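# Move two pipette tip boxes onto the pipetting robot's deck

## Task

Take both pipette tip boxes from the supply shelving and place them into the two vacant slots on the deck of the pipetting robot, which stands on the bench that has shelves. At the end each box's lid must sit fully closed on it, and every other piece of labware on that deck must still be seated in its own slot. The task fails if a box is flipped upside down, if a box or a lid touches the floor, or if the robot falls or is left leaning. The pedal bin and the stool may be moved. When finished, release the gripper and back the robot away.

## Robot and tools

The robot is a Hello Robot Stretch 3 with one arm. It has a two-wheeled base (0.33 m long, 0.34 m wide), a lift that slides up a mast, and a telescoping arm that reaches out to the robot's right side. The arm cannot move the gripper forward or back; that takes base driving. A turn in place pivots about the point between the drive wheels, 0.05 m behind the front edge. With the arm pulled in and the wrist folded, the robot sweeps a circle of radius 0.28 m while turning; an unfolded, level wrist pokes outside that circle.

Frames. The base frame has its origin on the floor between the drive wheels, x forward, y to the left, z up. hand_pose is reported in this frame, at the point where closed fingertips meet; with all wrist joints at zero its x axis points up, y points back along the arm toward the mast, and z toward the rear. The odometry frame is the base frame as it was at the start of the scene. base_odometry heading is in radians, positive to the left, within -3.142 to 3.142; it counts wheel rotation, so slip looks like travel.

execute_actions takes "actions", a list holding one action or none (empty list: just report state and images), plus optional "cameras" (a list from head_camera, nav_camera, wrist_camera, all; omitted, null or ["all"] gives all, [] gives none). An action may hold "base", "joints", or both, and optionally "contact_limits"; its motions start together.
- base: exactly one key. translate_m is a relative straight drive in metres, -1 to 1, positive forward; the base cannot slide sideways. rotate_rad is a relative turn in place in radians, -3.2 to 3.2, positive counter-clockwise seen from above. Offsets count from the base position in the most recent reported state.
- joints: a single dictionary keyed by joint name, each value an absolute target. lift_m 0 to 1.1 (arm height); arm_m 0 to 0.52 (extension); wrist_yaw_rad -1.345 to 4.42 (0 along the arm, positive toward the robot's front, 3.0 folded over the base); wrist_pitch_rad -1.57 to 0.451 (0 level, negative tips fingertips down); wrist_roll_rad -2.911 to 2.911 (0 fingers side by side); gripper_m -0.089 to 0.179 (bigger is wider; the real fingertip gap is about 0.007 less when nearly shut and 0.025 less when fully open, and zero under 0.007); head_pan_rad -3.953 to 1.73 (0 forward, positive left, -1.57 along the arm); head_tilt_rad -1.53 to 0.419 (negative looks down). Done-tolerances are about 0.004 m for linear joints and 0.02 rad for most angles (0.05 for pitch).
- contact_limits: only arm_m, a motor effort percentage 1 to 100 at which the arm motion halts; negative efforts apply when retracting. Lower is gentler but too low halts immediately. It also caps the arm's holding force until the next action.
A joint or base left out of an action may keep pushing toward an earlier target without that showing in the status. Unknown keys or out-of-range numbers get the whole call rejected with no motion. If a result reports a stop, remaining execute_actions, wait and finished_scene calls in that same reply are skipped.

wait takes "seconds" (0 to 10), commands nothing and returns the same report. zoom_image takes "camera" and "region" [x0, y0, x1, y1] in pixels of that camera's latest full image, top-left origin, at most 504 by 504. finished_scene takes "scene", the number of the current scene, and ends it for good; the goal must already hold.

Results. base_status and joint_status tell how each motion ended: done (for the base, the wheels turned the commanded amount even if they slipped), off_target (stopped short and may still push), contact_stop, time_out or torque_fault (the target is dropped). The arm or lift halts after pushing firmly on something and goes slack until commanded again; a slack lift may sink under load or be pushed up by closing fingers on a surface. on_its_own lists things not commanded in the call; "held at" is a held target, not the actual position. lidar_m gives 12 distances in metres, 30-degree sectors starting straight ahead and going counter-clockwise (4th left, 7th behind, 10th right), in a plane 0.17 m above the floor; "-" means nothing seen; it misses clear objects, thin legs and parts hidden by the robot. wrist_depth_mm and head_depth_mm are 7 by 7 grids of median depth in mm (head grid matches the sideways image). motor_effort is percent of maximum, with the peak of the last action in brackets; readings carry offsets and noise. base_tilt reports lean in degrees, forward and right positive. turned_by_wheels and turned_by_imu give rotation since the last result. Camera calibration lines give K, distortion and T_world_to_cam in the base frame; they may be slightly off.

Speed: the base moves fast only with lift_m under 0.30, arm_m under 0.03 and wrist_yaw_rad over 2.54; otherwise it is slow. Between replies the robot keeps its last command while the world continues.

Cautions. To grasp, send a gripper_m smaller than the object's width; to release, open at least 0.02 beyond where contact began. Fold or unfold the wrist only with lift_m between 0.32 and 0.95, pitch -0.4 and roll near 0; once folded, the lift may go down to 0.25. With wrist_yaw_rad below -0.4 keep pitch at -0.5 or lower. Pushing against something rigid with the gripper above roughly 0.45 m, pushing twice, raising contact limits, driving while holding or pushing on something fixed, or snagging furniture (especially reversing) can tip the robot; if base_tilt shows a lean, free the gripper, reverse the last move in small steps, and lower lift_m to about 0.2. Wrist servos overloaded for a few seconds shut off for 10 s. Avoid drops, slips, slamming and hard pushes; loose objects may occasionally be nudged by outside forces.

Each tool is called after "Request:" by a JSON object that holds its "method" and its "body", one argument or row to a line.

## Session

Request:
{"method": "execute_actions", "body": {
  "actions": []
}}

Scene clock: 0.00 s.
base_odometry: x=+0.000 y=+0.000 heading=+0.000 (m, m, rad; odometry frame)
turned_by_wheels: +0.000 (rad since the last result)
turned_by_imu: +0.000 (rad since the last result)
base_tilt: forward=+3.0 right=-0.6 (deg)
lidar_m: 1.63 2.11 1.45 1.50 2.08 2.14 2.39 1.77 1.24 1.39 1.54 2.00
head_depth_mm: 1773 2077 2043 2007 1999 1654 1806 / 1773 2196 2160 2143 1992 2110 2083 / 1776 2310 2334 2335 2290 2286 2254 / 1776 2444 2508 2495 2470 2457 2078 / 1695 2589 2704 2682 2649 2641 2290 / 1787 2622 2793 2794 2805 2762 2299 / 1782 2425 2471 2487 2474 2465 2285
base_status: not commanded
joint_positions: lift_m=+0.331 arm_m=+0.000 wrist_yaw_rad=+2.983 wrist_pitch_rad=-0.363 wrist_roll_rad=+0.018 gripper_m=+0.037 head_pan_rad=-0.009 head_tilt_rad=+0.014
joint_status: not commanded
motor_effort: left_wheel=-1 right_wheel=+1 lift_m=+25 arm_m=-1 wrist_yaw_rad=-1 wrist_pitch_rad=+5 wrist_roll_rad=+1 gripper_m=+0 head_pan_rad=+0 head_tilt_rad=+1 (%)
hand_pose: x=+0.0153 y=+0.0835 z=+0.3562 quat_wxyz=(+0.183, +0.709, +0.070, +0.677) (m; base frame)
wrist_depth_mm: - - - - - - - / - - - - - - - / - - - - - - - / 934 928 920 933 907 919 887 / 751 732 764 730 749 721 704 / 606 609 - 598 - 593 590 / 515 522 - 530 509 511 506
pictures: head_camera (sideways: a quarter turn clockwise sets it upright), nav_camera (sideways: a quarter turn counterclockwise sets it upright), wrist_camera
camera_calibration (this result's frames):
head_camera: T_world_to_cam=[[0.0562736, -0.00944867, -0.998371, 1.32037], [0.00567397, 0.999942, -0.00914373, 0.00797509], [0.998399, -0.00515017, 0.0563239, -0.1195], [0, 0, 0, 1]] pos_world=[0.0449611, 0.0038857, 1.32503]
nav_camera: T_world_to_cam=[[-0.003853, -0.0248996, 0.999683, -1.26207], [0.00324278, -0.999685, -0.0248872, 0.0811546], [0.999987, 0.00314586, 0.00393253, -0.0554501], [0, 0, 0, 1]] pos_world=[0.0503235, 0.0498785, 1.2639]
wrist_camera: T_world_to_cam=[[0.989772, -0.138489, -0.0342237, 0.0171271], [-0.101253, -0.513003, -0.852394, 0.382794], [0.100491, 0.847142, -0.521778, 0.27296], [0, 0, 0, 1]] pos_world=[-0.00562283, -0.0324894, 0.469302]
Images, in order (width x height): head_camera 896x504, nav_camera 672x504, wrist_camera 644x364.

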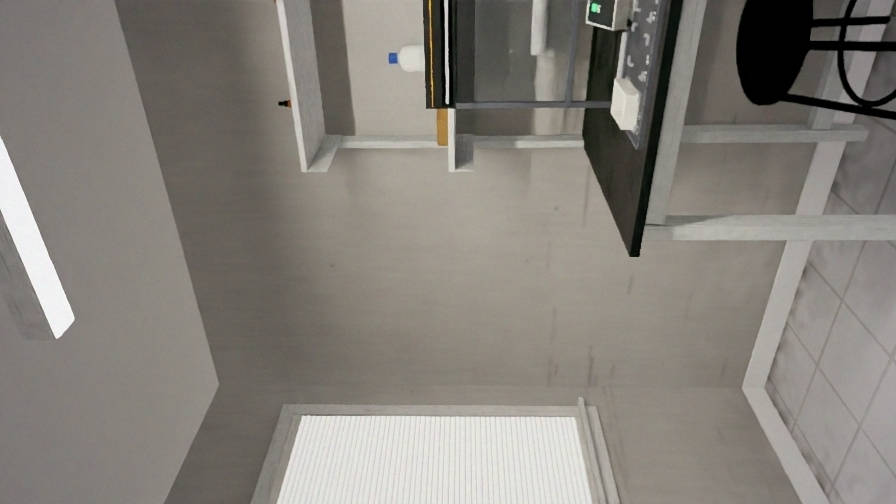

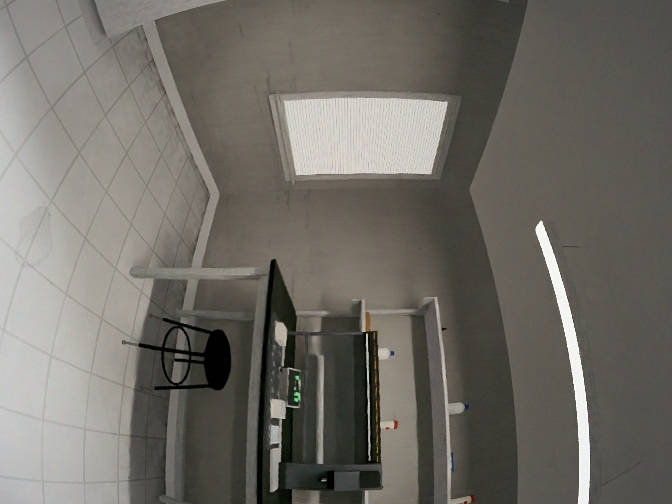

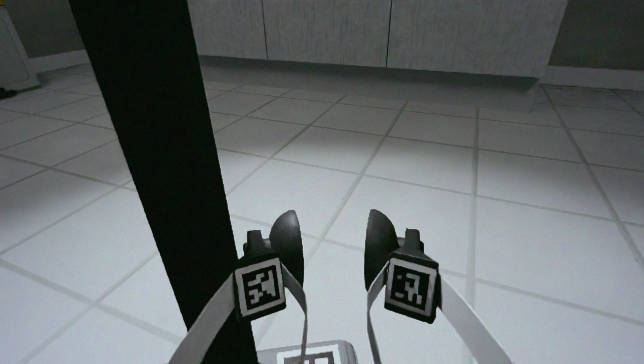

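Request:
{"method": "execute_actions", "body": {
  "actions": [
    {"base":{"rotate_rad":-0.56},"joints":{"head_pan_rad":-1.5,"head_tilt_rad":-0.45,"lift_m":0.28}}
  ],
  "cameras": ["head_camera","nav_camera"]
}}

Scene clock: 4.77 s.
base_odometry: x=+0.000 y=+0.000 heading=-0.560 (m, m, rad; odometry frame)
turned_by_wheels: -0.560 (rad since the last result)
turned_by_imu: -0.554 (rad since the last result)
base_tilt: forward=+3.0 right=-0.7 (deg)
lidar_m: 1.77 1.63 2.13 1.45 1.49 2.00 2.14 2.21 1.79 1.24 1.39 1.53
head_depth_mm: 1391 1511 1635 1792 1932 1644 1339 / 1188 1327 1292 1474 1691 1587 1340 / 1360 1509 1581 1716 1795 1597 1343 / 1365 1516 1578 1727 1862 1605 1342 / 1389 1519 1466 1729 1868 1613 1346 / 1392 1543 1608 1755 1870 1611 1352 / 1235 1516 1470 1560 1543 1609 1349
base_status: done
joint_positions: lift_m=+0.281 arm_m=+0.000 wrist_yaw_rad=+2.983 wrist_pitch_rad=-0.363 wrist_roll_rad=+0.018 gripper_m=+0.037 head_pan_rad=-1.493 head_tilt_rad=-0.445
joint_status: all done
motor_effort: left_wheel=+3(12) right_wheel=-1(5) lift_m=+9(20) arm_m=-1(1) wrist_yaw_rad=+0(0) wrist_pitch_rad=+5(5) wrist_roll_rad=+0(0) gripper_m=+0(0) head_pan_rad=-4(43) head_tilt_rad=-3(30) (%)
hand_pose: x=+0.0153 y=+0.0835 z=+0.3059 quat_wxyz=(+0.183, +0.709, +0.071, +0.677) (m; base frame)
wrist_depth_mm: - - - - - - - / - - - - - - - / - - - - - - - / 831 822 816 825 816 806 803 / 659 651 672 650 672 637 634 / 546 553 - 538 - 536 527 / 460 490 - - 454 450 450
pictures: head_camera (sideways: a quarter turn clockwise sets it upright), nav_camera (sideways: a quarter turn counterclockwise sets it upright)
camera_calibration (this result's frames):
head_camera: T_world_to_cam=[[-0.0393809, 0.390043, -0.919954, 1.21828], [0.996411, 0.0843642, -0.006885, -0.00101391], [0.0749258, -0.916924, -0.391966, 0.469655], [0, 0, 0, 1]] pos_world=[0.0137981, -0.0444601, 1.30485]
nav_camera: T_world_to_cam=[[0.00930505, -0.440369, 0.897769, -1.12889], [-0.996629, -0.0772695, -0.0275721, 0.0907335], [0.0815121, -0.894486, -0.439603, 0.527455], [0, 0, 0, 1]] pos_world=[0.057938, -0.0183165, 1.24786]
Images, in order (width x height): head_camera 896x504, nav_camera 672x504.

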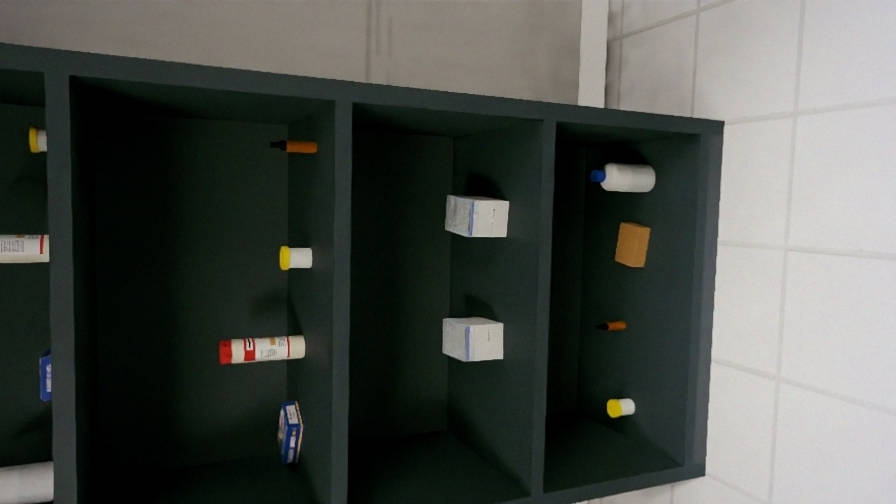

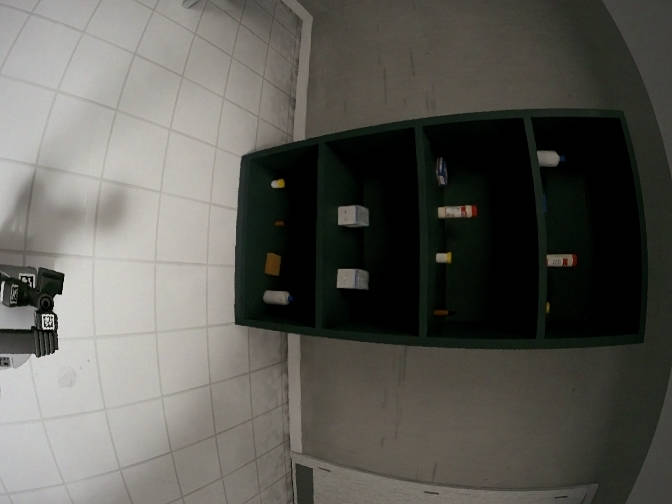

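Request:
{"method": "execute_actions", "body": {
  "actions": [
    {"base":{"rotate_rad":-1.46},"joints":{"head_pan_rad":-1.57,"head_tilt_rad":-0.8}}
  ],
  "cameras": []
}}

Request:
{"method": "execute_actions", "body": {
  "actions": [
    {"base":{"translate_m":0.61}}
  ],
  "cameras": []
}}

Request:
{"method": "execute_actions", "body": {
  "actions": [
    {"base":{"rotate_rad":1.46},"joints":{"lift_m":0.48,"wrist_yaw_rad":0,"wrist_roll_rad":0}}
  ],
  "cameras": []
}}

Request:
{"method": "execute_actions", "body": {
  "actions": [
    {"joints":{"wrist_pitch_rad":0.05,"gripper_m":0.16,"arm_m":0.2}}
  ],
  "cameras": ["head_camera","wrist_camera"]
}}

Scene clock: 10.33 s.
base_odometry: x=+0.000 y=+0.000 heading=-2.020 (m, m, rad; odometry frame)
turned_by_wheels: -1.460 (rad since the last result)
turned_by_imu: -1.444 (rad since the last result)
base_tilt: forward=+3.0 right=-0.5 (deg)
lidar_m: 1.23 1.39 1.53 1.84 1.85 1.48 1.45 1.54 2.22 2.14 2.20 1.74
head_depth_mm: 1835 2422 2255 1810 1508 1288 1127 / 1824 2068 2244 1808 1508 1291 1128 / 1850 2098 2269 1816 1508 1292 1134 / 1859 2133 2267 1821 1514 1299 1134 / 1917 2290 2288 1815 1515 1296 1137 / 2317 2644 2303 1826 1519 1302 1138 / 2327 2688 2304 1829 1523 1299 1137
base_status: done
joint_positions: lift_m=+0.281 arm_m=+0.000 wrist_yaw_rad=+2.983 wrist_pitch_rad=-0.363 wrist_roll_rad=+0.018 gripper_m=+0.037 head_pan_rad=-1.563 head_tilt_rad=-0.790
joint_status: all done
motor_effort: left_wheel=+4(13) right_wheel=-1(6) lift_m=+9(9) arm_m=-1(1) wrist_yaw_rad=-1(0) wrist_pitch_rad=+5(6) wrist_roll_rad=+0(0) gripper_m=+0(1) head_pan_rad=-3(11) head_tilt_rad=-5(27) (%)
hand_pose: x=+0.0153 y=+0.0835 z=+0.3059 quat_wxyz=(+0.183, +0.709, +0.071, +0.677) (m; base frame)
wrist_depth_mm: - - - - - - - / - - - - - - - / - - - - - - - / 838 848 822 811 800 822 795 / 652 656 679 641 674 640 627 / 541 550 - 537 - 535 534 / 465 477 - - 456 454 449
pictures: none
No camera images: the call's "cameras" was empty. Leave "cameras" out to get every camera's image.

Scene clock: 14.07 s.
base_odometry: x=-0.265 y=-0.550 heading=-2.020 (m, m, rad; odometry frame)
turned_by_wheels: +0.000 (rad since the last result)
turned_by_imu: -0.002 (rad since the last result)
base_tilt: forward=+2.9 right=-0.4 (deg)
lidar_m: 0.78 0.86 1.74 1.37 1.96 2.68 2.05 2.19 2.24 2.20 1.45 0.66
head_depth_mm: 1850 2095 2267 1804 1507 1287 1130 / 1899 2131 2262 1803 1504 1291 1130 / 2276 2555 2276 1808 1506 1293 1132 / 2309 2628 2280 1830 1512 1298 1132 / 2332 2660 2288 1818 1514 1294 1136 / 2355 2674 2302 1826 1511 1304 1140 / 2279 2341 2222 1821 1513 1307 1138
base_status: done
joint_positions: lift_m=+0.281 arm_m=+0.000 wrist_yaw_rad=+2.983 wrist_pitch_rad=-0.363 wrist_roll_rad=+0.018 gripper_m=+0.037 head_pan_rad=-1.563 head_tilt_rad=-0.790
joint_status: not commanded
motor_effort: left_wheel=+4(16) right_wheel=-2(4) lift_m=+10(9) arm_m=+0(1) wrist_yaw_rad=-1(1) wrist_pitch_rad=+5(5) wrist_roll_rad=+0(0) gripper_m=+1(0) head_pan_rad=-3(3) head_tilt_rad=-6(6) (%)
hand_pose: x=+0.0153 y=+0.0835 z=+0.3059 quat_wxyz=(+0.183, +0.709, +0.071, +0.677) (m; base frame)
wrist_depth_mm: - - - - - - - / - - - - - - - / - - - - - - 754 / 843 842 816 818 809 793 728 / 656 651 680 653 673 639 628 / 548 542 - 534 - 526 535 / 457 481 - - 451 451 454
pictures: none
No camera images: the call's "cameras" was empty. Leave "cameras" out to get every camera's image.

Scene clock: 17.10 s.
base_odometry: x=-0.265 y=-0.550 heading=-0.560 (m, m, rad; odometry frame)
turned_by_wheels: +1.460 (rad since the last result)
turned_by_imu: +1.445 (rad since the last result)
base_tilt: forward=+3.0 right=-0.5 (deg)
lidar_m: 1.36 1.88 1.95 2.05 2.12 2.29 2.20 1.62 0.66 0.77 0.88 0.86
head_depth_mm: 723 660 729 849 1464 1287 1129 / 889 696 1108 1011 1081 1266 1144 / 887 699 1201 1032 1325 1263 1152 / 889 701 1204 1004 1353 1268 1132 / 891 704 1205 1068 1357 1274 1138 / 892 706 1201 1010 1364 1277 1136 / 767 708 1205 1039 1367 1273 1136
base_status: done
joint_positions: lift_m=+0.479 arm_m=+0.000 wrist_yaw_rad=+0.002 wrist_pitch_rad=-0.363 wrist_roll_rad=+0.006 gripper_m=+0.037 head_pan_rad=-1.563 head_tilt_rad=-0.790
joint_status: all done
motor_effort: left_wheel=-4(12) right_wheel=+3(7) lift_m=+39(41) arm_m=-1(1) wrist_yaw_rad=-2(4) wrist_pitch_rad=+6(6) wrist_roll_rad=-3(4) gripper_m=+0(0) head_pan_rad=-3(3) head_tilt_rad=-5(5) (%)
hand_pose: x=-0.0211 y=-0.3756 z=+0.5044 quat_wxyz=(+0.694, +0.128, -0.697, -0.128) (m; base frame)
wrist_depth_mm: 627 476 726 475 625 379 787 / 373 372 372 375 373 367 836 / 781 871 864 870 751 406 905 / 773 956 956 957 757 487 - / 746 870 840 799 670 873 953 / 686 688 706 688 - 751 793 / 613 607 606 622 624 669 667
pictures: none
No camera images: the call's "cameras" was empty. Leave "cameras" out to get every camera's image.

Scene clock: 19.80 s.
base_odometry: x=-0.265 y=-0.550 heading=-0.560 (m, m, rad; odometry frame)
turned_by_wheels: +0.000 (rad since the last result)
turned_by_imu: +0.000 (rad since the last result)
base_tilt: forward=+3.0 right=-0.5 (deg)
lidar_m: 1.36 1.89 1.96 2.05 2.12 2.30 2.20 1.62 0.66 0.77 0.88 0.86
head_depth_mm: 724 661 729 846 1473 1290 1129 / 888 693 1109 1011 1079 1290 - / 890 698 1203 1035 1304 - 1132 / 890 700 1203 1006 1356 1277 1131 / 892 704 1206 1069 1358 1274 1132 / 892 705 1204 1010 1362 1273 1136 / 766 709 1204 1042 1363 1272 1138
base_status: not commanded
joint_positions: lift_m=+0.479 arm_m=+0.200 wrist_yaw_rad=+0.001 wrist_pitch_rad=+0.030 wrist_roll_rad=+0.006 gripper_m=+0.160 head_pan_rad=-1.563 head_tilt_rad=-0.790
joint_status: all done
motor_effort: left_wheel=-4(5) right_wheel=+3(3) lift_m=+38(38) arm_m=+4(4) wrist_yaw_rad=-2(3) wrist_pitch_rad=+7(6) wrist_roll_rad=-3(3) gripper_m=+1(82) head_pan_rad=-3(3) head_tilt_rad=-5(5) (%)
hand_pose: x=-0.0212 y=-0.6015 z=+0.6015 quat_wxyz=(+0.705, -0.010, -0.709, +0.011) (m; base frame)
wrist_depth_mm: 598 594 601 591 593 370 246 / 610 615 599 608 606 373 246 / 626 637 623 620 619 372 247 / 335 639 637 321 644 368 246 / 333 419 410 326 414 372 247 / 293 - 274 272 272 272 224 / 204 194 202 203 203 203 193
pictures: head_camera (sideways: a quarter turn clockwise sets it upright), wrist_camera
camera_calibration (this result's frames):
head_camera: T_world_to_cam=[[-0.014071, 0.680448, -0.732661, 0.973919], [0.999861, 0.0161489, -0.00420461, -0.00452704], [0.00897068, -0.732618, -0.680581, 0.845559], [0, 0, 0, 1]] pos_world=[0.0106452, -0.0431572, 1.289]
wrist_camera: T_world_to_cam=[[-0.999416, -0.0322778, -0.0112442, -0.0253301], [0.00604089, 0.156988, -0.987582, 0.723399], [0.0336421, -0.987073, -0.156701, -0.339346], [0, 0, 0, 1]] pos_world=[-0.0182689, -0.449342, 0.660955]
Images, in order (width x height): head_camera 896x504, wrist_camera 644x364.

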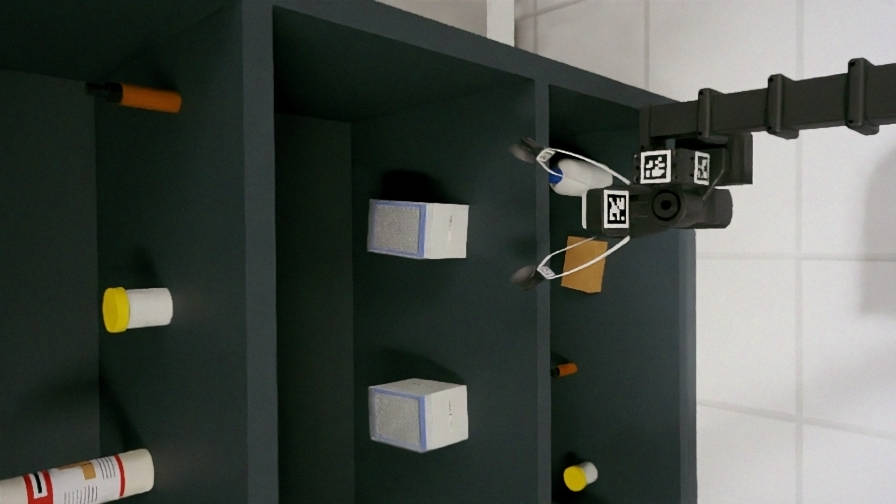

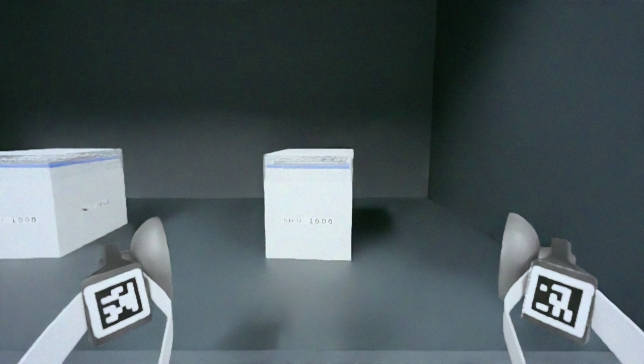

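Request:
{"method": "execute_actions", "body": {
  "actions": [
    {"base":{"translate_m":0.037},"joints":{"wrist_yaw_rad":-0.07,"lift_m":0.462,"arm_m":0.4},"contact_limits":{"arm_m":12}}
  ],
  "cameras": ["wrist_camera"]
}}

Scene clock: 24.40 s.
base_odometry: x=-0.233 y=-0.569 heading=-0.560 (m, m, rad; odometry frame)
turned_by_wheels: +0.000 (rad since the last result)
turned_by_imu: -0.001 (rad since the last result)
base_tilt: forward=+3.0 right=-0.6 (deg)
lidar_m: 1.33 2.03 1.93 2.05 2.12 2.34 2.24 1.61 0.68 0.78 0.84 0.85
head_depth_mm: 833 691 839 876 1404 1287 1129 / 888 695 1158 1057 1099 1253 - / 891 698 1199 1013 1357 1268 1131 / 890 699 1200 1035 1358 1270 1134 / 890 703 1200 1065 1362 1270 1134 / 892 707 1202 1011 1364 1272 1139 / 747 708 1203 1074 1364 1276 1135
base_status: done
joint_positions: lift_m=+0.463 arm_m=+0.400 wrist_yaw_rad=-0.069 wrist_pitch_rad=+0.037 wrist_roll_rad=+0.006 gripper_m=+0.160 head_pan_rad=-1.563 head_tilt_rad=-0.790
joint_status: all done
motor_effort: left_wheel=-5(9) right_wheel=+3(6) lift_m=+9(36) arm_m=+5(6) wrist_yaw_rad=-1(6) wrist_pitch_rad=+5(7) wrist_roll_rad=-3(3) gripper_m=+0(1) head_pan_rad=-3(3) head_tilt_rad=-5(5) (%)
contact_limits: arm_m 12 (drawing in: default 31, maximum 50; extending or still: default 41, maximum 67)
hand_pose: x=-0.0391 y=-0.8009 z=+0.5868 quat_wxyz=(+0.705, -0.037, -0.708, -0.011) (m; base frame)
wrist_depth_mm: 385 392 397 411 414 367 253 / 392 399 407 421 428 364 255 / 404 410 415 427 430 366 254 / 410 421 142 120 126 368 256 / 371 414 121 119 119 336 254 / 241 - 123 122 122 241 236 / 180 171 126 125 125 181 171
pictures: wrist_camera
camera_calibration (this result's frames):
wrist_camera: T_world_to_cam=[[-0.999231, 0.037623, -0.0110158, 0.00596341], [0.0165097, 0.148997, -0.9887, 0.734977], [-0.0355565, -0.988122, -0.149504, -0.545659], [0, 0, 0, 1]] pos_world=[-0.0255772, -0.648912, 0.645159]
Images, in order (width x height): wrist_camera 644x364.

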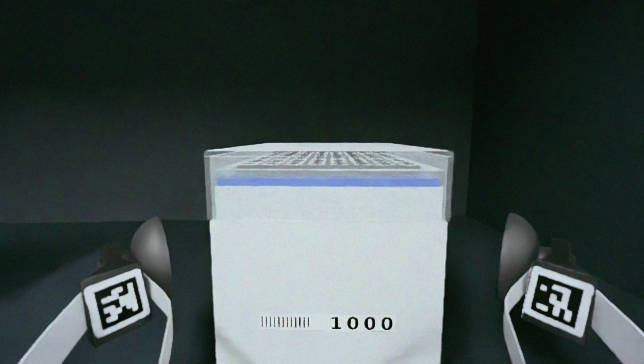

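Request:
{"method": "execute_actions", "body": {
  "actions": [
    {"base":{"translate_m":0.003},"joints":{"gripper_m":0.049}}
  ],
  "cameras": []
}}

Request:
{"method": "execute_actions", "body": {
  "actions": [
    {"joints":{"lift_m":0.5,"wrist_pitch_rad":0.2,"wrist_yaw_rad":0,"head_pan_rad":0.65,"head_tilt_rad":-0.6}}
  ]
}}

Scene clock: 27.93 s.
base_odometry: x=-0.231 y=-0.571 heading=-0.560 (m, m, rad; odometry frame)
turned_by_wheels: +0.000 (rad since the last result)
turned_by_imu: -0.001 (rad since the last result)
base_tilt: forward=+3.0 right=-0.6 (deg)
lidar_m: 1.32 2.04 1.93 2.05 2.12 2.34 2.24 1.62 0.68 0.78 0.84 0.85
head_depth_mm: 841 691 848 853 1402 1289 1126 / 887 695 1172 1063 1102 1248 - / 887 698 1169 1009 1351 1268 1130 / 888 700 1203 1034 1346 1269 1132 / 887 702 1201 1068 1361 1270 1139 / 890 707 1204 1008 1367 1270 1133 / 749 709 1200 1075 1356 1276 1139
base_status: done
joint_positions: lift_m=+0.463 arm_m=+0.400 wrist_yaw_rad=-0.070 wrist_pitch_rad=+0.038 wrist_roll_rad=+0.006 gripper_m=+0.050 head_pan_rad=-1.563 head_tilt_rad=-0.790
joint_status: all done
motor_effort: left_wheel=-7(10) right_wheel=+6(8) lift_m=+9(9) arm_m=+3(5) wrist_yaw_rad=+0(2) wrist_pitch_rad=+4(5) wrist_roll_rad=-3(3) gripper_m=-18(91) head_pan_rad=-3(3) head_tilt_rad=-5(5) (%)
hand_pose: x=-0.0394 y=-0.8010 z=+0.5872 quat_wxyz=(+0.705, -0.038, -0.708, -0.011) (m; base frame)
wrist_depth_mm: 386 393 401 406 420 368 254 / 396 401 411 415 424 371 257 / 406 407 419 426 438 368 257 / 411 416 420 125 124 375 256 / 369 370 125 125 124 334 257 / 243 243 127 127 127 261 238 / 179 181 132 131 130 171 180
pictures: none
No camera images: the call's "cameras" was empty. Leave "cameras" out to get every camera's image.

Scene clock: 29.53 s.
base_odometry: x=-0.231 y=-0.571 heading=-0.560 (m, m, rad; odometry frame)
turned_by_wheels: +0.000 (rad since the last result)
turned_by_imu: +0.000 (rad since the last result)
base_tilt: forward=+2.9 right=-0.5 (deg)
lidar_m: 1.32 2.03 1.93 2.05 2.12 2.34 2.24 1.61 0.67 0.78 0.84 0.85
head_depth_mm: 1774 1611 2133 2182 1761 1439 1213 / 1881 1503 2291 2273 1760 1438 1215 / 2021 1558 2343 2206 1771 1441 1216 / 2114 1706 2640 2291 1776 1441 1220 / 2338 2385 2842 2209 1772 1447 1221 / 2513 2795 3060 2291 1780 1449 1225 / 2650 2881 2994 2313 1784 1448 1223
base_status: not commanded
joint_positions: lift_m=+0.499 arm_m=+0.400 wrist_yaw_rad=-0.002 wrist_pitch_rad=+0.160 wrist_roll_rad=+0.006 gripper_m=+0.050 head_pan_rad=+0.643 head_tilt_rad=-0.606
joint_status: all done
motor_effort: left_wheel=-4(6) right_wheel=+3(5) lift_m=+39(42) arm_m=+4(4) wrist_yaw_rad=+2(8) wrist_pitch_rad=+13(14) wrist_roll_rad=-3(2) gripper_m=-18(18) head_pan_rad=+4(43) head_tilt_rad=+2(18) (%)
hand_pose: x=-0.0220 y=-0.8015 z=+0.6549 quat_wxyz=(+0.703, -0.057, -0.707, +0.056) (m; base frame)
wrist_depth_mm: 428 429 435 430 431 430 286 / 432 433 432 432 435 428 285 / 437 431 432 432 430 429 284 / 433 435 430 131 139 428 286 / 438 439 128 128 127 398 286 / 435 434 128 128 127 373 286 / 317 319 128 127 127 301 273
pictures: head_camera (sideways: a quarter turn clockwise sets it upright), nav_camera (sideways: a quarter turn counterclockwise sets it upright), wrist_camera
camera_calibration (this result's frames):
head_camera: T_world_to_cam=[[-0.422535, -0.327611, -0.845065, 1.12294], [-0.605565, 0.795775, -0.00571862, 0.00723835], [0.674355, 0.509325, -0.534633, 0.651638], [0, 0, 0, 1]] pos_world=[0.0394286, 0.0302315, 1.29738]
nav_camera: T_world_to_cam=[[0.477794, 0.326647, 0.815484, -1.02444], [0.595333, -0.80302, -0.0271525, 0.0804703], [0.645981, 0.498458, -0.578142, 0.704266], [0, 0, 0, 1]] pos_world=[-0.0133768, 0.0482033, 1.24477]
wrist_camera: T_world_to_cam=[[-0.999511, -0.0304503, -0.00708722, -0.0332204], [0.00624917, 0.0275296, -0.999601, 0.711648], [0.0306333, -0.999157, -0.0273259, -0.622828], [0, 0, 0, 1]] pos_world=[-0.0185721, -0.642906, 0.694109]
Images, in order (width x height): head_camera 896x504, nav_camera 672x504, wrist_camera 644x364.

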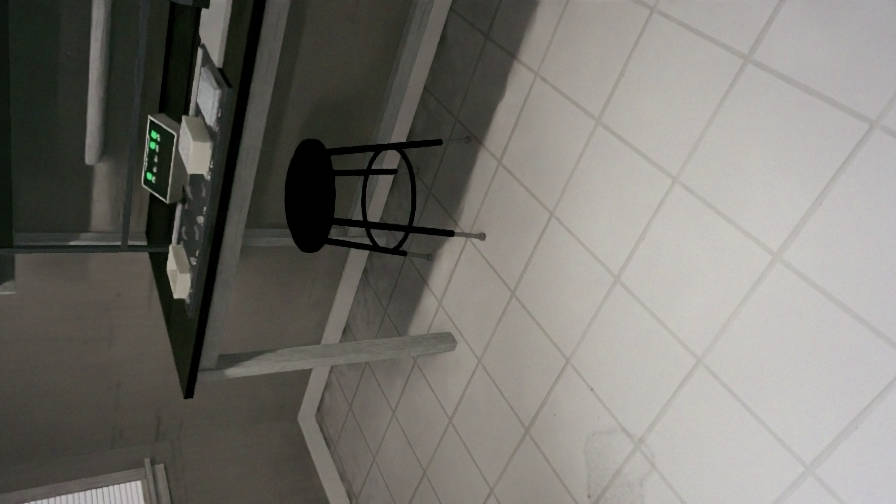

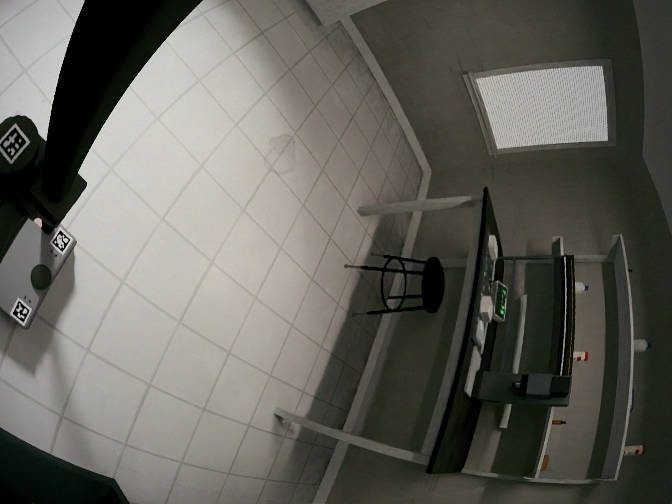

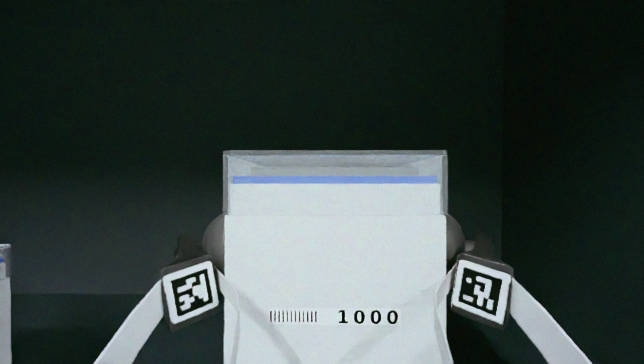

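Request:
{"method": "execute_actions", "body": {
  "actions": [
    {"joints":{"arm_m":0.05,"head_pan_rad":-1.57,"head_tilt_rad":-0.5}}
  ],
  "cameras": []
}}

Request:
{"method": "execute_actions", "body": {
  "actions": [
    {"base":{"rotate_rad":0.937},"joints":{"arm_m":0}}
  ],
  "cameras": []
}}

Request:
{"method": "execute_actions", "body": {
  "actions": [
    {"base":{"translate_m":1.0},"joints":{"lift_m":0.86}}
  ],
  "cameras": []
}}

Request:
{"method": "execute_actions", "body": {
  "actions": [
    {"base":{"translate_m":0.2}}
  ],
  "cameras": []
}}

Request:
{"method": "execute_actions", "body": {
  "actions": [
    {"base":{"rotate_rad":0.66}}
  ],
  "cameras": ["head_camera","wrist_camera"]
}}

Scene clock: 37.87 s.
base_odometry: x=-0.231 y=-0.571 heading=-0.560 (m, m, rad; odometry frame)
turned_by_wheels: +0.000 (rad since the last result)
turned_by_imu: +0.000 (rad since the last result)
base_tilt: forward=+2.8 right=-0.3 (deg)
lidar_m: 1.32 2.03 1.94 2.06 2.12 2.34 2.24 1.61 0.68 0.78 0.84 0.85
head_depth_mm: 841 845 811 714 854 857 1003 / 874 952 1004 717 1121 917 1169 / 876 956 1004 718 1166 918 642 / 878 954 1004 720 1168 919 1130 / 877 956 1009 723 1171 920 1218 / 878 955 882 724 1030 922 1213 / 881 944 951 726 1171 924 1220
base_status: not commanded
joint_positions: lift_m=+0.499 arm_m=+0.050 wrist_yaw_rad=-0.001 wrist_pitch_rad=+0.160 wrist_roll_rad=+0.006 gripper_m=+0.050 head_pan_rad=-1.563 head_tilt_rad=-0.507
joint_status: all done
motor_effort: left_wheel=-4(4) right_wheel=+2(3) lift_m=+39(40) arm_m=-5(5) wrist_yaw_rad=+1(2) wrist_pitch_rad=+13(13) wrist_roll_rad=-3(3) gripper_m=-18(19) head_pan_rad=-4(42) head_tilt_rad=+3(13) (%)
hand_pose: x=-0.0216 y=-0.4521 z=+0.6550 quat_wxyz=(+0.703, -0.056, -0.707, +0.056) (m; base frame)
wrist_depth_mm: 595 592 590 590 595 447 331 / 728 778 789 789 790 446 335 / 726 801 788 787 780 446 348 / 729 793 789 131 138 445 346 / 708 475 128 128 128 417 349 / 468 470 129 128 127 394 348 / 331 332 128 128 127 334 822
pictures: none
No camera images: the call's "cameras" was empty. Leave "cameras" out to get every camera's image.

Scene clock: 40.30 s.
base_odometry: x=-0.231 y=-0.571 heading=+0.377 (m, m, rad; odometry frame)
turned_by_wheels: +0.937 (rad since the last result)
turned_by_imu: +0.928 (rad since the last result)
base_tilt: forward=+2.8 right=-0.6 (deg)
lidar_m: 1.93 2.05 2.07 2.44 2.38 1.81 0.68 0.70 0.90 0.83 1.32 1.76
head_depth_mm: 702 781 864 989 1117 975 1209 / 694 750 812 905 1032 1187 1220 / 1399 1501 1630 1790 1886 1512 616 / 1578 1727 1890 2085 1976 1550 927 / 1821 2010 2226 2438 1993 1566 1287 / 1880 2022 2197 2346 1992 1564 1296 / 1778 1902 2045 2223 1981 1562 1293
base_status: done
joint_positions: lift_m=+0.499 arm_m=+0.000 wrist_yaw_rad=-0.001 wrist_pitch_rad=+0.160 wrist_roll_rad=+0.006 gripper_m=+0.050 head_pan_rad=-1.563 head_tilt_rad=-0.507
joint_status: all done
motor_effort: left_wheel=-4(11) right_wheel=+3(6) lift_m=+39(40) arm_m=-5(5) wrist_yaw_rad=+1(1) wrist_pitch_rad=+13(13) wrist_roll_rad=-3(3) gripper_m=-18(17) head_pan_rad=-3(3) head_tilt_rad=+3(3) (%)
hand_pose: x=-0.0216 y=-0.4021 z=+0.6550 quat_wxyz=(+0.703, -0.056, -0.707, +0.056) (m; base frame)
wrist_depth_mm: - - - - 601 589 590 / - - - - 621 784 729 / - - - - 628 809 720 / - - - 131 138 813 721 / - - 129 128 127 770 708 / - - 128 128 127 531 478 / - - 128 127 126 789 371
pictures: none
No camera images: the call's "cameras" was empty. Leave "cameras" out to get every camera's image.

Scene clock: 51.27 s.
base_odometry: x=+0.699 y=-0.203 heading=+0.377 (m, m, rad; odometry frame)
turned_by_wheels: +0.000 (rad since the last result)
turned_by_imu: -0.005 (rad since the last result)
base_tilt: forward=+2.8 right=-0.5 (deg)
lidar_m: 0.94 1.87 1.34 1.59 2.85 2.88 1.66 1.40 1.91 1.04 1.05 0.86
head_depth_mm: 1882 2033 2209 2340 1966 1551 1333 / 1747 1930 2115 2356 1900 1605 1318 / 1610 1767 1845 953 412 1393 - / 1504 1638 1279 916 420 1559 1289 / 1345 1503 1281 902 1857 1559 1289 / 771 822 989 847 1776 1566 1288 / 738 827 941 794 1646 1567 1294
base_status: done
joint_positions: lift_m=+0.859 arm_m=+0.000 wrist_yaw_rad=-0.001 wrist_pitch_rad=+0.161 wrist_roll_rad=+0.006 gripper_m=+0.050 head_pan_rad=-1.563 head_tilt_rad=-0.507
joint_status: all done
motor_effort: left_wheel=-5(7) right_wheel=+3(7) lift_m=+39(41) arm_m=-5(5) wrist_yaw_rad=+1(0) wrist_pitch_rad=+13(13) wrist_roll_rad=-3(3) gripper_m=-19(18) head_pan_rad=-3(3) head_tilt_rad=+3(3) (%)
hand_pose: x=-0.0216 y=-0.4021 z=+1.0151 quat_wxyz=(+0.703, -0.057, -0.707, +0.056) (m; base frame)
wrist_depth_mm: 643 690 - - - - - / 966 755 - - - - - / - - - - - - - / 954 - 757 131 138 - - / 781 725 129 128 127 - - / 415 450 128 128 127 - - / 433 - 128 128 127 - -
pictures: none
No camera images: the call's "cameras" was empty. Leave "cameras" out to get every camera's image.

Scene clock: 54.23 s.
base_odometry: x=+0.885 y=-0.129 heading=+0.377 (m, m, rad; odometry frame)
turned_by_wheels: +0.000 (rad since the last result)
turned_by_imu: -0.001 (rad since the last result)
base_tilt: forward=+2.9 right=-0.6 (deg)
lidar_m: 0.75 1.71 1.24 1.40 2.97 3.00 1.86 1.56 1.09 1.35 0.70 0.78
head_depth_mm: 1736 1943 2081 1127 1332 1508 1336 / 1596 1766 1805 986 1887 1552 1321 / 1423 1617 1277 802 412 1611 - / 723 792 997 805 419 1556 1289 / 755 828 929 784 1778 1561 1291 / 776 1283 1189 783 1559 1566 1292 / 732 1203 1191 696 647 1523 1293
base_status: done
joint_positions: lift_m=+0.859 arm_m=+0.000 wrist_yaw_rad=-0.001 wrist_pitch_rad=+0.161 wrist_roll_rad=+0.006 gripper_m=+0.050 head_pan_rad=-1.563 head_tilt_rad=-0.507
joint_status: not commanded
motor_effort: left_wheel=-5(6) right_wheel=+3(6) lift_m=+39(39) arm_m=-5(5) wrist_yaw_rad=+0(0) wrist_pitch_rad=+13(13) wrist_roll_rad=-3(3) gripper_m=-17(19) head_pan_rad=-3(3) head_tilt_rad=+3(3) (%)
hand_pose: x=-0.0216 y=-0.4021 z=+1.0151 quat_wxyz=(+0.703, -0.057, -0.707, +0.056) (m; base frame)
wrist_depth_mm: 659 626 698 - - - - / 866 - 727 674 - - - / 879 - - - - - - / 857 972 719 131 138 - - / 486 785 129 128 127 - - / 358 380 128 127 127 - - / 302 363 128 128 127 - -
pictures: none
No camera images: the call's "cameras" was empty. Leave "cameras" out to get every camera's image.

Scene clock: 56.23 s.
base_odometry: x=+0.885 y=-0.129 heading=+1.036 (m, m, rad; odometry frame)
turned_by_wheels: +0.660 (rad since the last result)
turned_by_imu: +0.654 (rad since the last result)
base_tilt: forward=+3.0 right=-0.5 (deg)
lidar_m: 1.71 1.24 1.57 2.97 2.88 1.86 1.56 1.09 1.28 0.70 0.75 1.78
head_depth_mm: 705 1176 1162 726 691 1552 1334 / 707 1180 1167 729 641 1601 1313 / 708 1188 1174 777 412 1285 - / 710 1189 1182 779 420 1425 1228 / 713 1192 1185 782 699 1477 1261 / 714 1204 1101 772 703 1521 1289 / 822 1196 1243 813 704 1565 1297
base_status: done
joint_positions: lift_m=+0.859 arm_m=+0.000 wrist_yaw_rad=-0.001 wrist_pitch_rad=+0.161 wrist_roll_rad=+0.006 gripper_m=+0.050 head_pan_rad=-1.563 head_tilt_rad=-0.507
joint_status: not commanded
motor_effort: left_wheel=-5(11) right_wheel=+3(5) lift_m=+39(39) arm_m=-5(5) wrist_yaw_rad=+0(1) wrist_pitch_rad=+13(13) wrist_roll_rad=-2(2) gripper_m=-17(18) head_pan_rad=-3(4) head_tilt_rad=+3(3) (%)
hand_pose: x=-0.0216 y=-0.4021 z=+1.0151 quat_wxyz=(+0.703, -0.057, -0.707, +0.056) (m; base frame)
wrist_depth_mm: - - 637 634 631 629 567 / - - - - - - 558 / - - - - - - 577 / - - 637 131 139 - 578 / - 810 129 128 127 800 585 / 412 378 128 128 127 424 382 / 322 322 128 128 127 357 326
pictures: head_camera (sideways: a quarter turn clockwise sets it upright), wrist_camera
camera_calibration (this result's frames):
head_camera: T_world_to_cam=[[-0.0124342, 0.448296, -0.893799, 1.18399], [0.999869, 0.014864, -0.00645463, -0.00159584], [0.0103918, -0.893762, -0.448422, 0.543514], [0, 0, 0, 1]] pos_world=[0.0106696, -0.0449842, 1.30197]
wrist_camera: T_world_to_cam=[[-0.999471, -0.031761, -0.00706556, -0.0187182], [0.00621784, 0.0267106, -0.999624, 1.06042], [0.0319378, -0.999139, -0.026499, -0.214716], [0, 0, 0, 1]] pos_world=[-0.0184442, -0.24345, 1.0542]
Images, in order (width x height): head_camera 896x504, wrist_camera 644x364.

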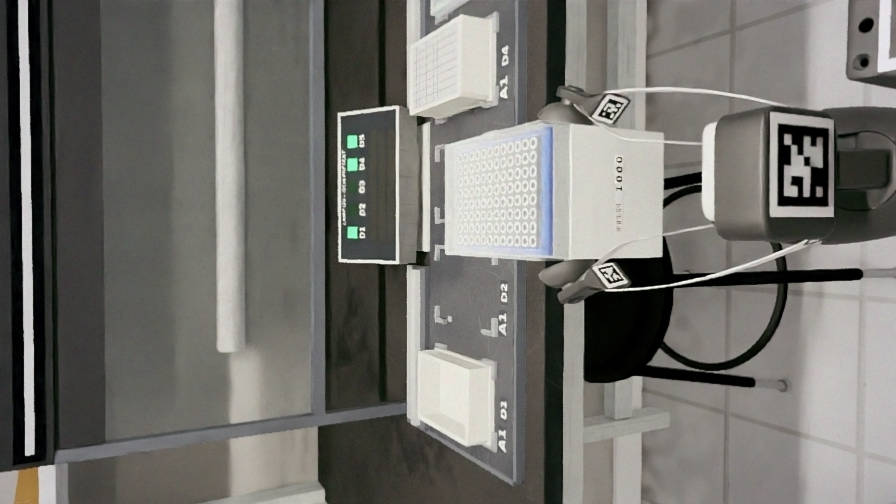

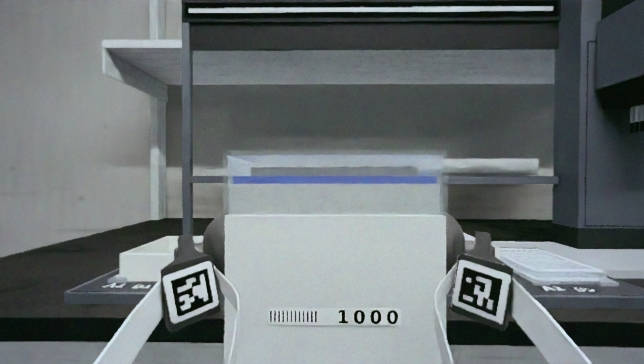

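Request:
{"method": "execute_actions", "body": {
  "actions": [
    {"base":{"translate_m":0.091},"joints":{"arm_m":0.262,"lift_m":0.853},"contact_limits":{"arm_m":12}}
  ],
  "cameras": ["head_camera","wrist_camera"]
}}

Request:
{"method": "zoom_image", "body": {
  "camera": "head_camera",
  "region": [340,120,540,320]
}}

Scene clock: 64.17 s.
base_odometry: x=+0.931 y=-0.051 heading=+1.036 (m, m, rad; odometry frame)
turned_by_wheels: +0.000 (rad since the last result)
turned_by_imu: -0.001 (rad since the last result)
base_tilt: forward=+3.0 right=-0.6 (deg)
lidar_m: 1.62 1.16 1.44 2.96 3.02 1.94 1.66 1.17 1.28 0.70 0.69 1.69
head_depth_mm: 704 1176 1167 756 - 1462 1281 / 705 1178 852 806 - 1519 1285 / 708 1182 1172 637 - 1505 1260 / 710 1185 1179 696 696 1426 1257 / 711 1199 1097 772 699 1514 1291 / 1006 1204 1271 808 700 1559 1298 / 1018 1196 1274 811 702 1565 1204
base_status: done
joint_positions: lift_m=+0.854 arm_m=+0.262 wrist_yaw_rad=+0.000 wrist_pitch_rad=+0.161 wrist_roll_rad=+0.006 gripper_m=+0.050 head_pan_rad=-1.563 head_tilt_rad=-0.507
joint_status: all done
motor_effort: left_wheel=-5(8) right_wheel=+3(6) lift_m=+10(34) arm_m=+4(4) wrist_yaw_rad=+0(0) wrist_pitch_rad=+13(13) wrist_roll_rad=-3(3) gripper_m=-19(18) head_pan_rad=-2(4) head_tilt_rad=+3(3) (%)
contact_limits: arm_m 12 (drawing in: default 31, maximum 50; extending or still: default 41, maximum 67)
hand_pose: x=-0.0215 y=-0.6635 z=+1.0097 quat_wxyz=(+0.703, -0.056, -0.707, +0.057) (m; base frame)
wrist_depth_mm: 837 637 673 682 674 678 670 / 823 840 830 848 844 822 825 / 849 838 849 835 815 834 825 / 843 839 370 131 138 370 777 / 873 739 129 128 127 322 755 / 394 391 128 128 127 294 298 / 206 229 128 127 127 229 233
pictures: head_camera (sideways: a quarter turn clockwise sets it upright), wrist_camera
camera_calibration (this result's frames):
head_camera: T_world_to_cam=[[-0.01241, 0.44829, -0.893802, 1.184], [0.999869, 0.01481, -0.00645468, -0.00159577], [0.0103436, -0.893766, -0.448415, 0.543505], [0, 0, 0, 1]] pos_world=[0.0106672, -0.0449844, 1.30197]
wrist_camera: T_world_to_cam=[[-0.999455, -0.0322586, -0.00705811, -0.0272688], [0.0062045, 0.0264852, -0.99963, 1.06177], [0.0324336, -0.999129, -0.0262706, -0.476239], [0, 0, 0, 1]] pos_world=[-0.0183955, -0.504825, 1.04868]
Images, in order (width x height): head_camera 896x504, wrist_camera 644x364.

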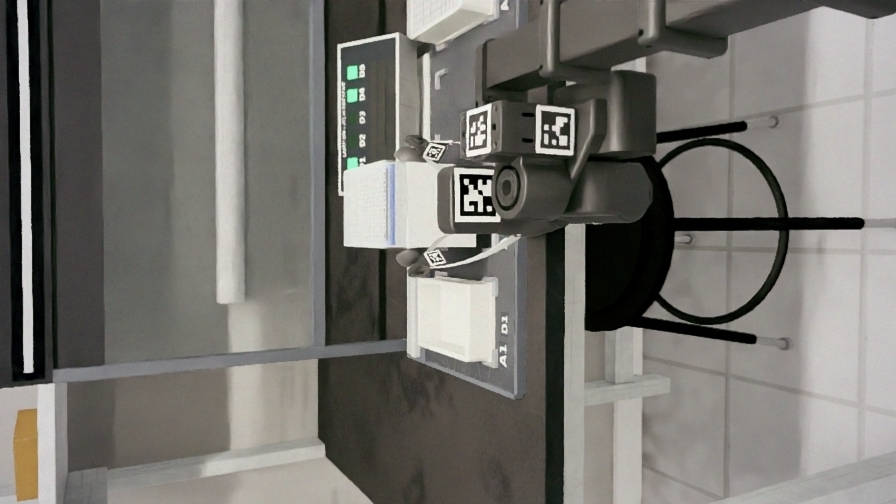

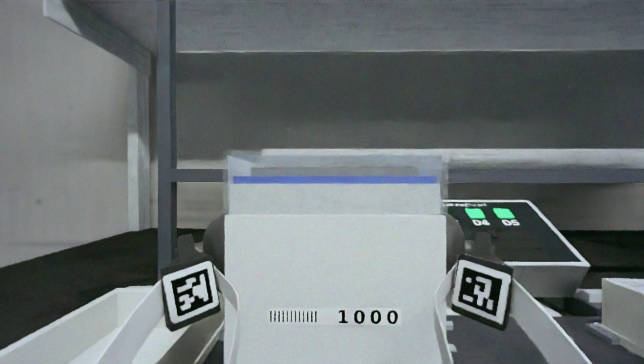

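Region (340, 120, 540, 320) of head_camera's 896x504 image, scaled by 2.520, with more detail than that image has.

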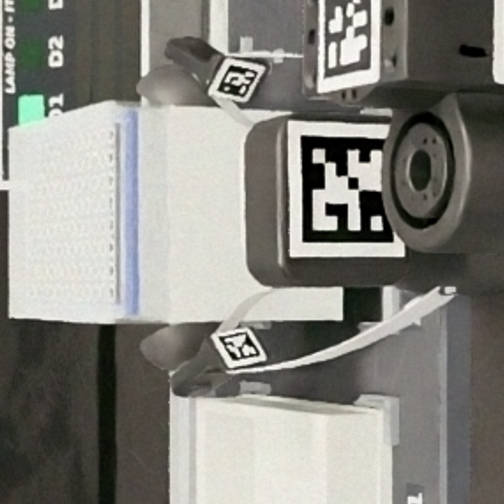

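Request:
{"method": "execute_actions", "body": {
  "actions": [
    {"base":{"translate_m":0.001},"joints":{"arm_m":0.259,"lift_m":0.841,"wrist_pitch_rad":0.16}}
  ],
  "cameras": ["head_camera"]
}}

Request:
{"method": "zoom_image", "body": {
  "camera": "head_camera",
  "region": [340,120,540,320]
}}

Scene clock: 67.87 s.
base_odometry: x=+0.932 y=-0.050 heading=+1.036 (m, m, rad; odometry frame)
turned_by_wheels: +0.000 (rad since the last result)
turned_by_imu: +0.000 (rad since the last result)
base_tilt: forward=+2.9 right=-0.5 (deg)
lidar_m: 1.62 1.16 1.44 2.96 3.03 1.94 1.65 1.17 1.28 0.70 0.69 1.68
head_depth_mm: 705 1173 1163 736 - 1510 1286 / 706 1187 1169 805 - 1513 1290 / 707 1181 1172 655 - 1508 1254 / 708 1185 1177 705 697 1432 1255 / 711 1187 1098 772 698 1513 1290 / 1006 1206 1272 809 699 1569 1297 / 1017 1197 1271 811 703 1572 1206
base_status: done
joint_positions: lift_m=+0.842 arm_m=+0.259 wrist_yaw_rad=+0.000 wrist_pitch_rad=+0.126 wrist_roll_rad=+0.006 gripper_m=+0.050 head_pan_rad=-1.563 head_tilt_rad=-0.507
joint_status: all done
motor_effort: left_wheel=-5(7) right_wheel=+3(6) lift_m=+10(7) arm_m=-5(6) wrist_yaw_rad=+0(0) wrist_pitch_rad=+11(10) wrist_roll_rad=-2(3) gripper_m=-19(18) head_pan_rad=-3(3) head_tilt_rad=+3(3) (%)
hand_pose: x=-0.0215 y=-0.6615 z=+0.9888 quat_wxyz=(+0.704, -0.044, -0.707, +0.044) (m; base frame)
wrist_depth_mm: 835 712 775 765 774 762 770 / 824 831 834 825 814 834 806 / 837 842 852 832 830 815 824 / 851 858 839 131 138 356 817 / 866 482 128 128 127 299 491 / 291 249 128 128 127 306 246 / 139 161 129 128 128 188 199
pictures: head_camera (sideways: a quarter turn clockwise sets it upright)
camera_calibration (this result's frames):
head_camera: T_world_to_cam=[[-0.0124099, 0.448289, -0.893802, 1.184], [0.999869, 0.0148097, -0.00645468, -0.00159577], [0.0103434, -0.893766, -0.448415, 0.543505], [0, 0, 0, 1]] pos_world=[0.0106672, -0.0449844, 1.30197]
Images, in order (width x height): head_camera 896x504.

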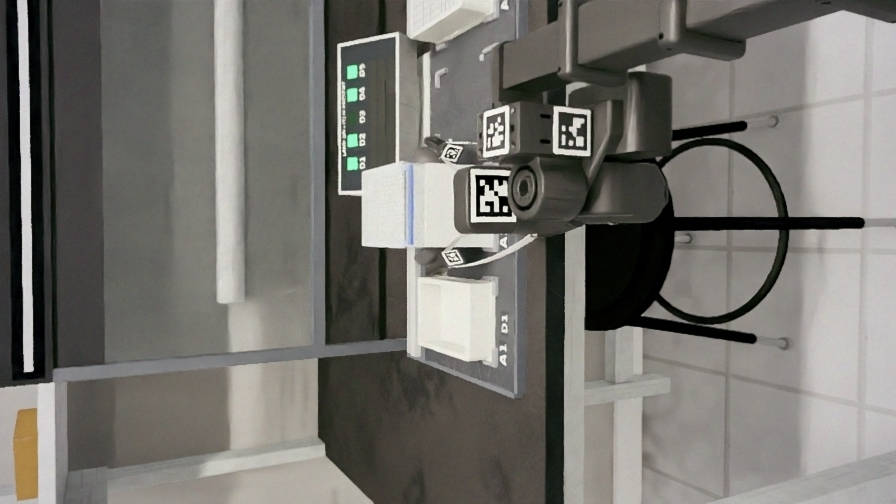

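Region (340, 120, 540, 320) of head_camera's 896x504 image, scaled by 2.520, with more detail than that image has.

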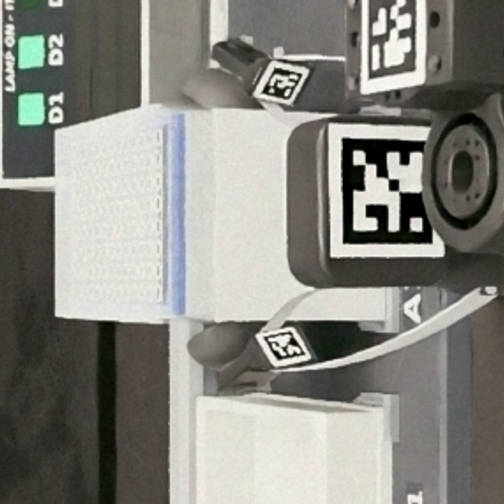

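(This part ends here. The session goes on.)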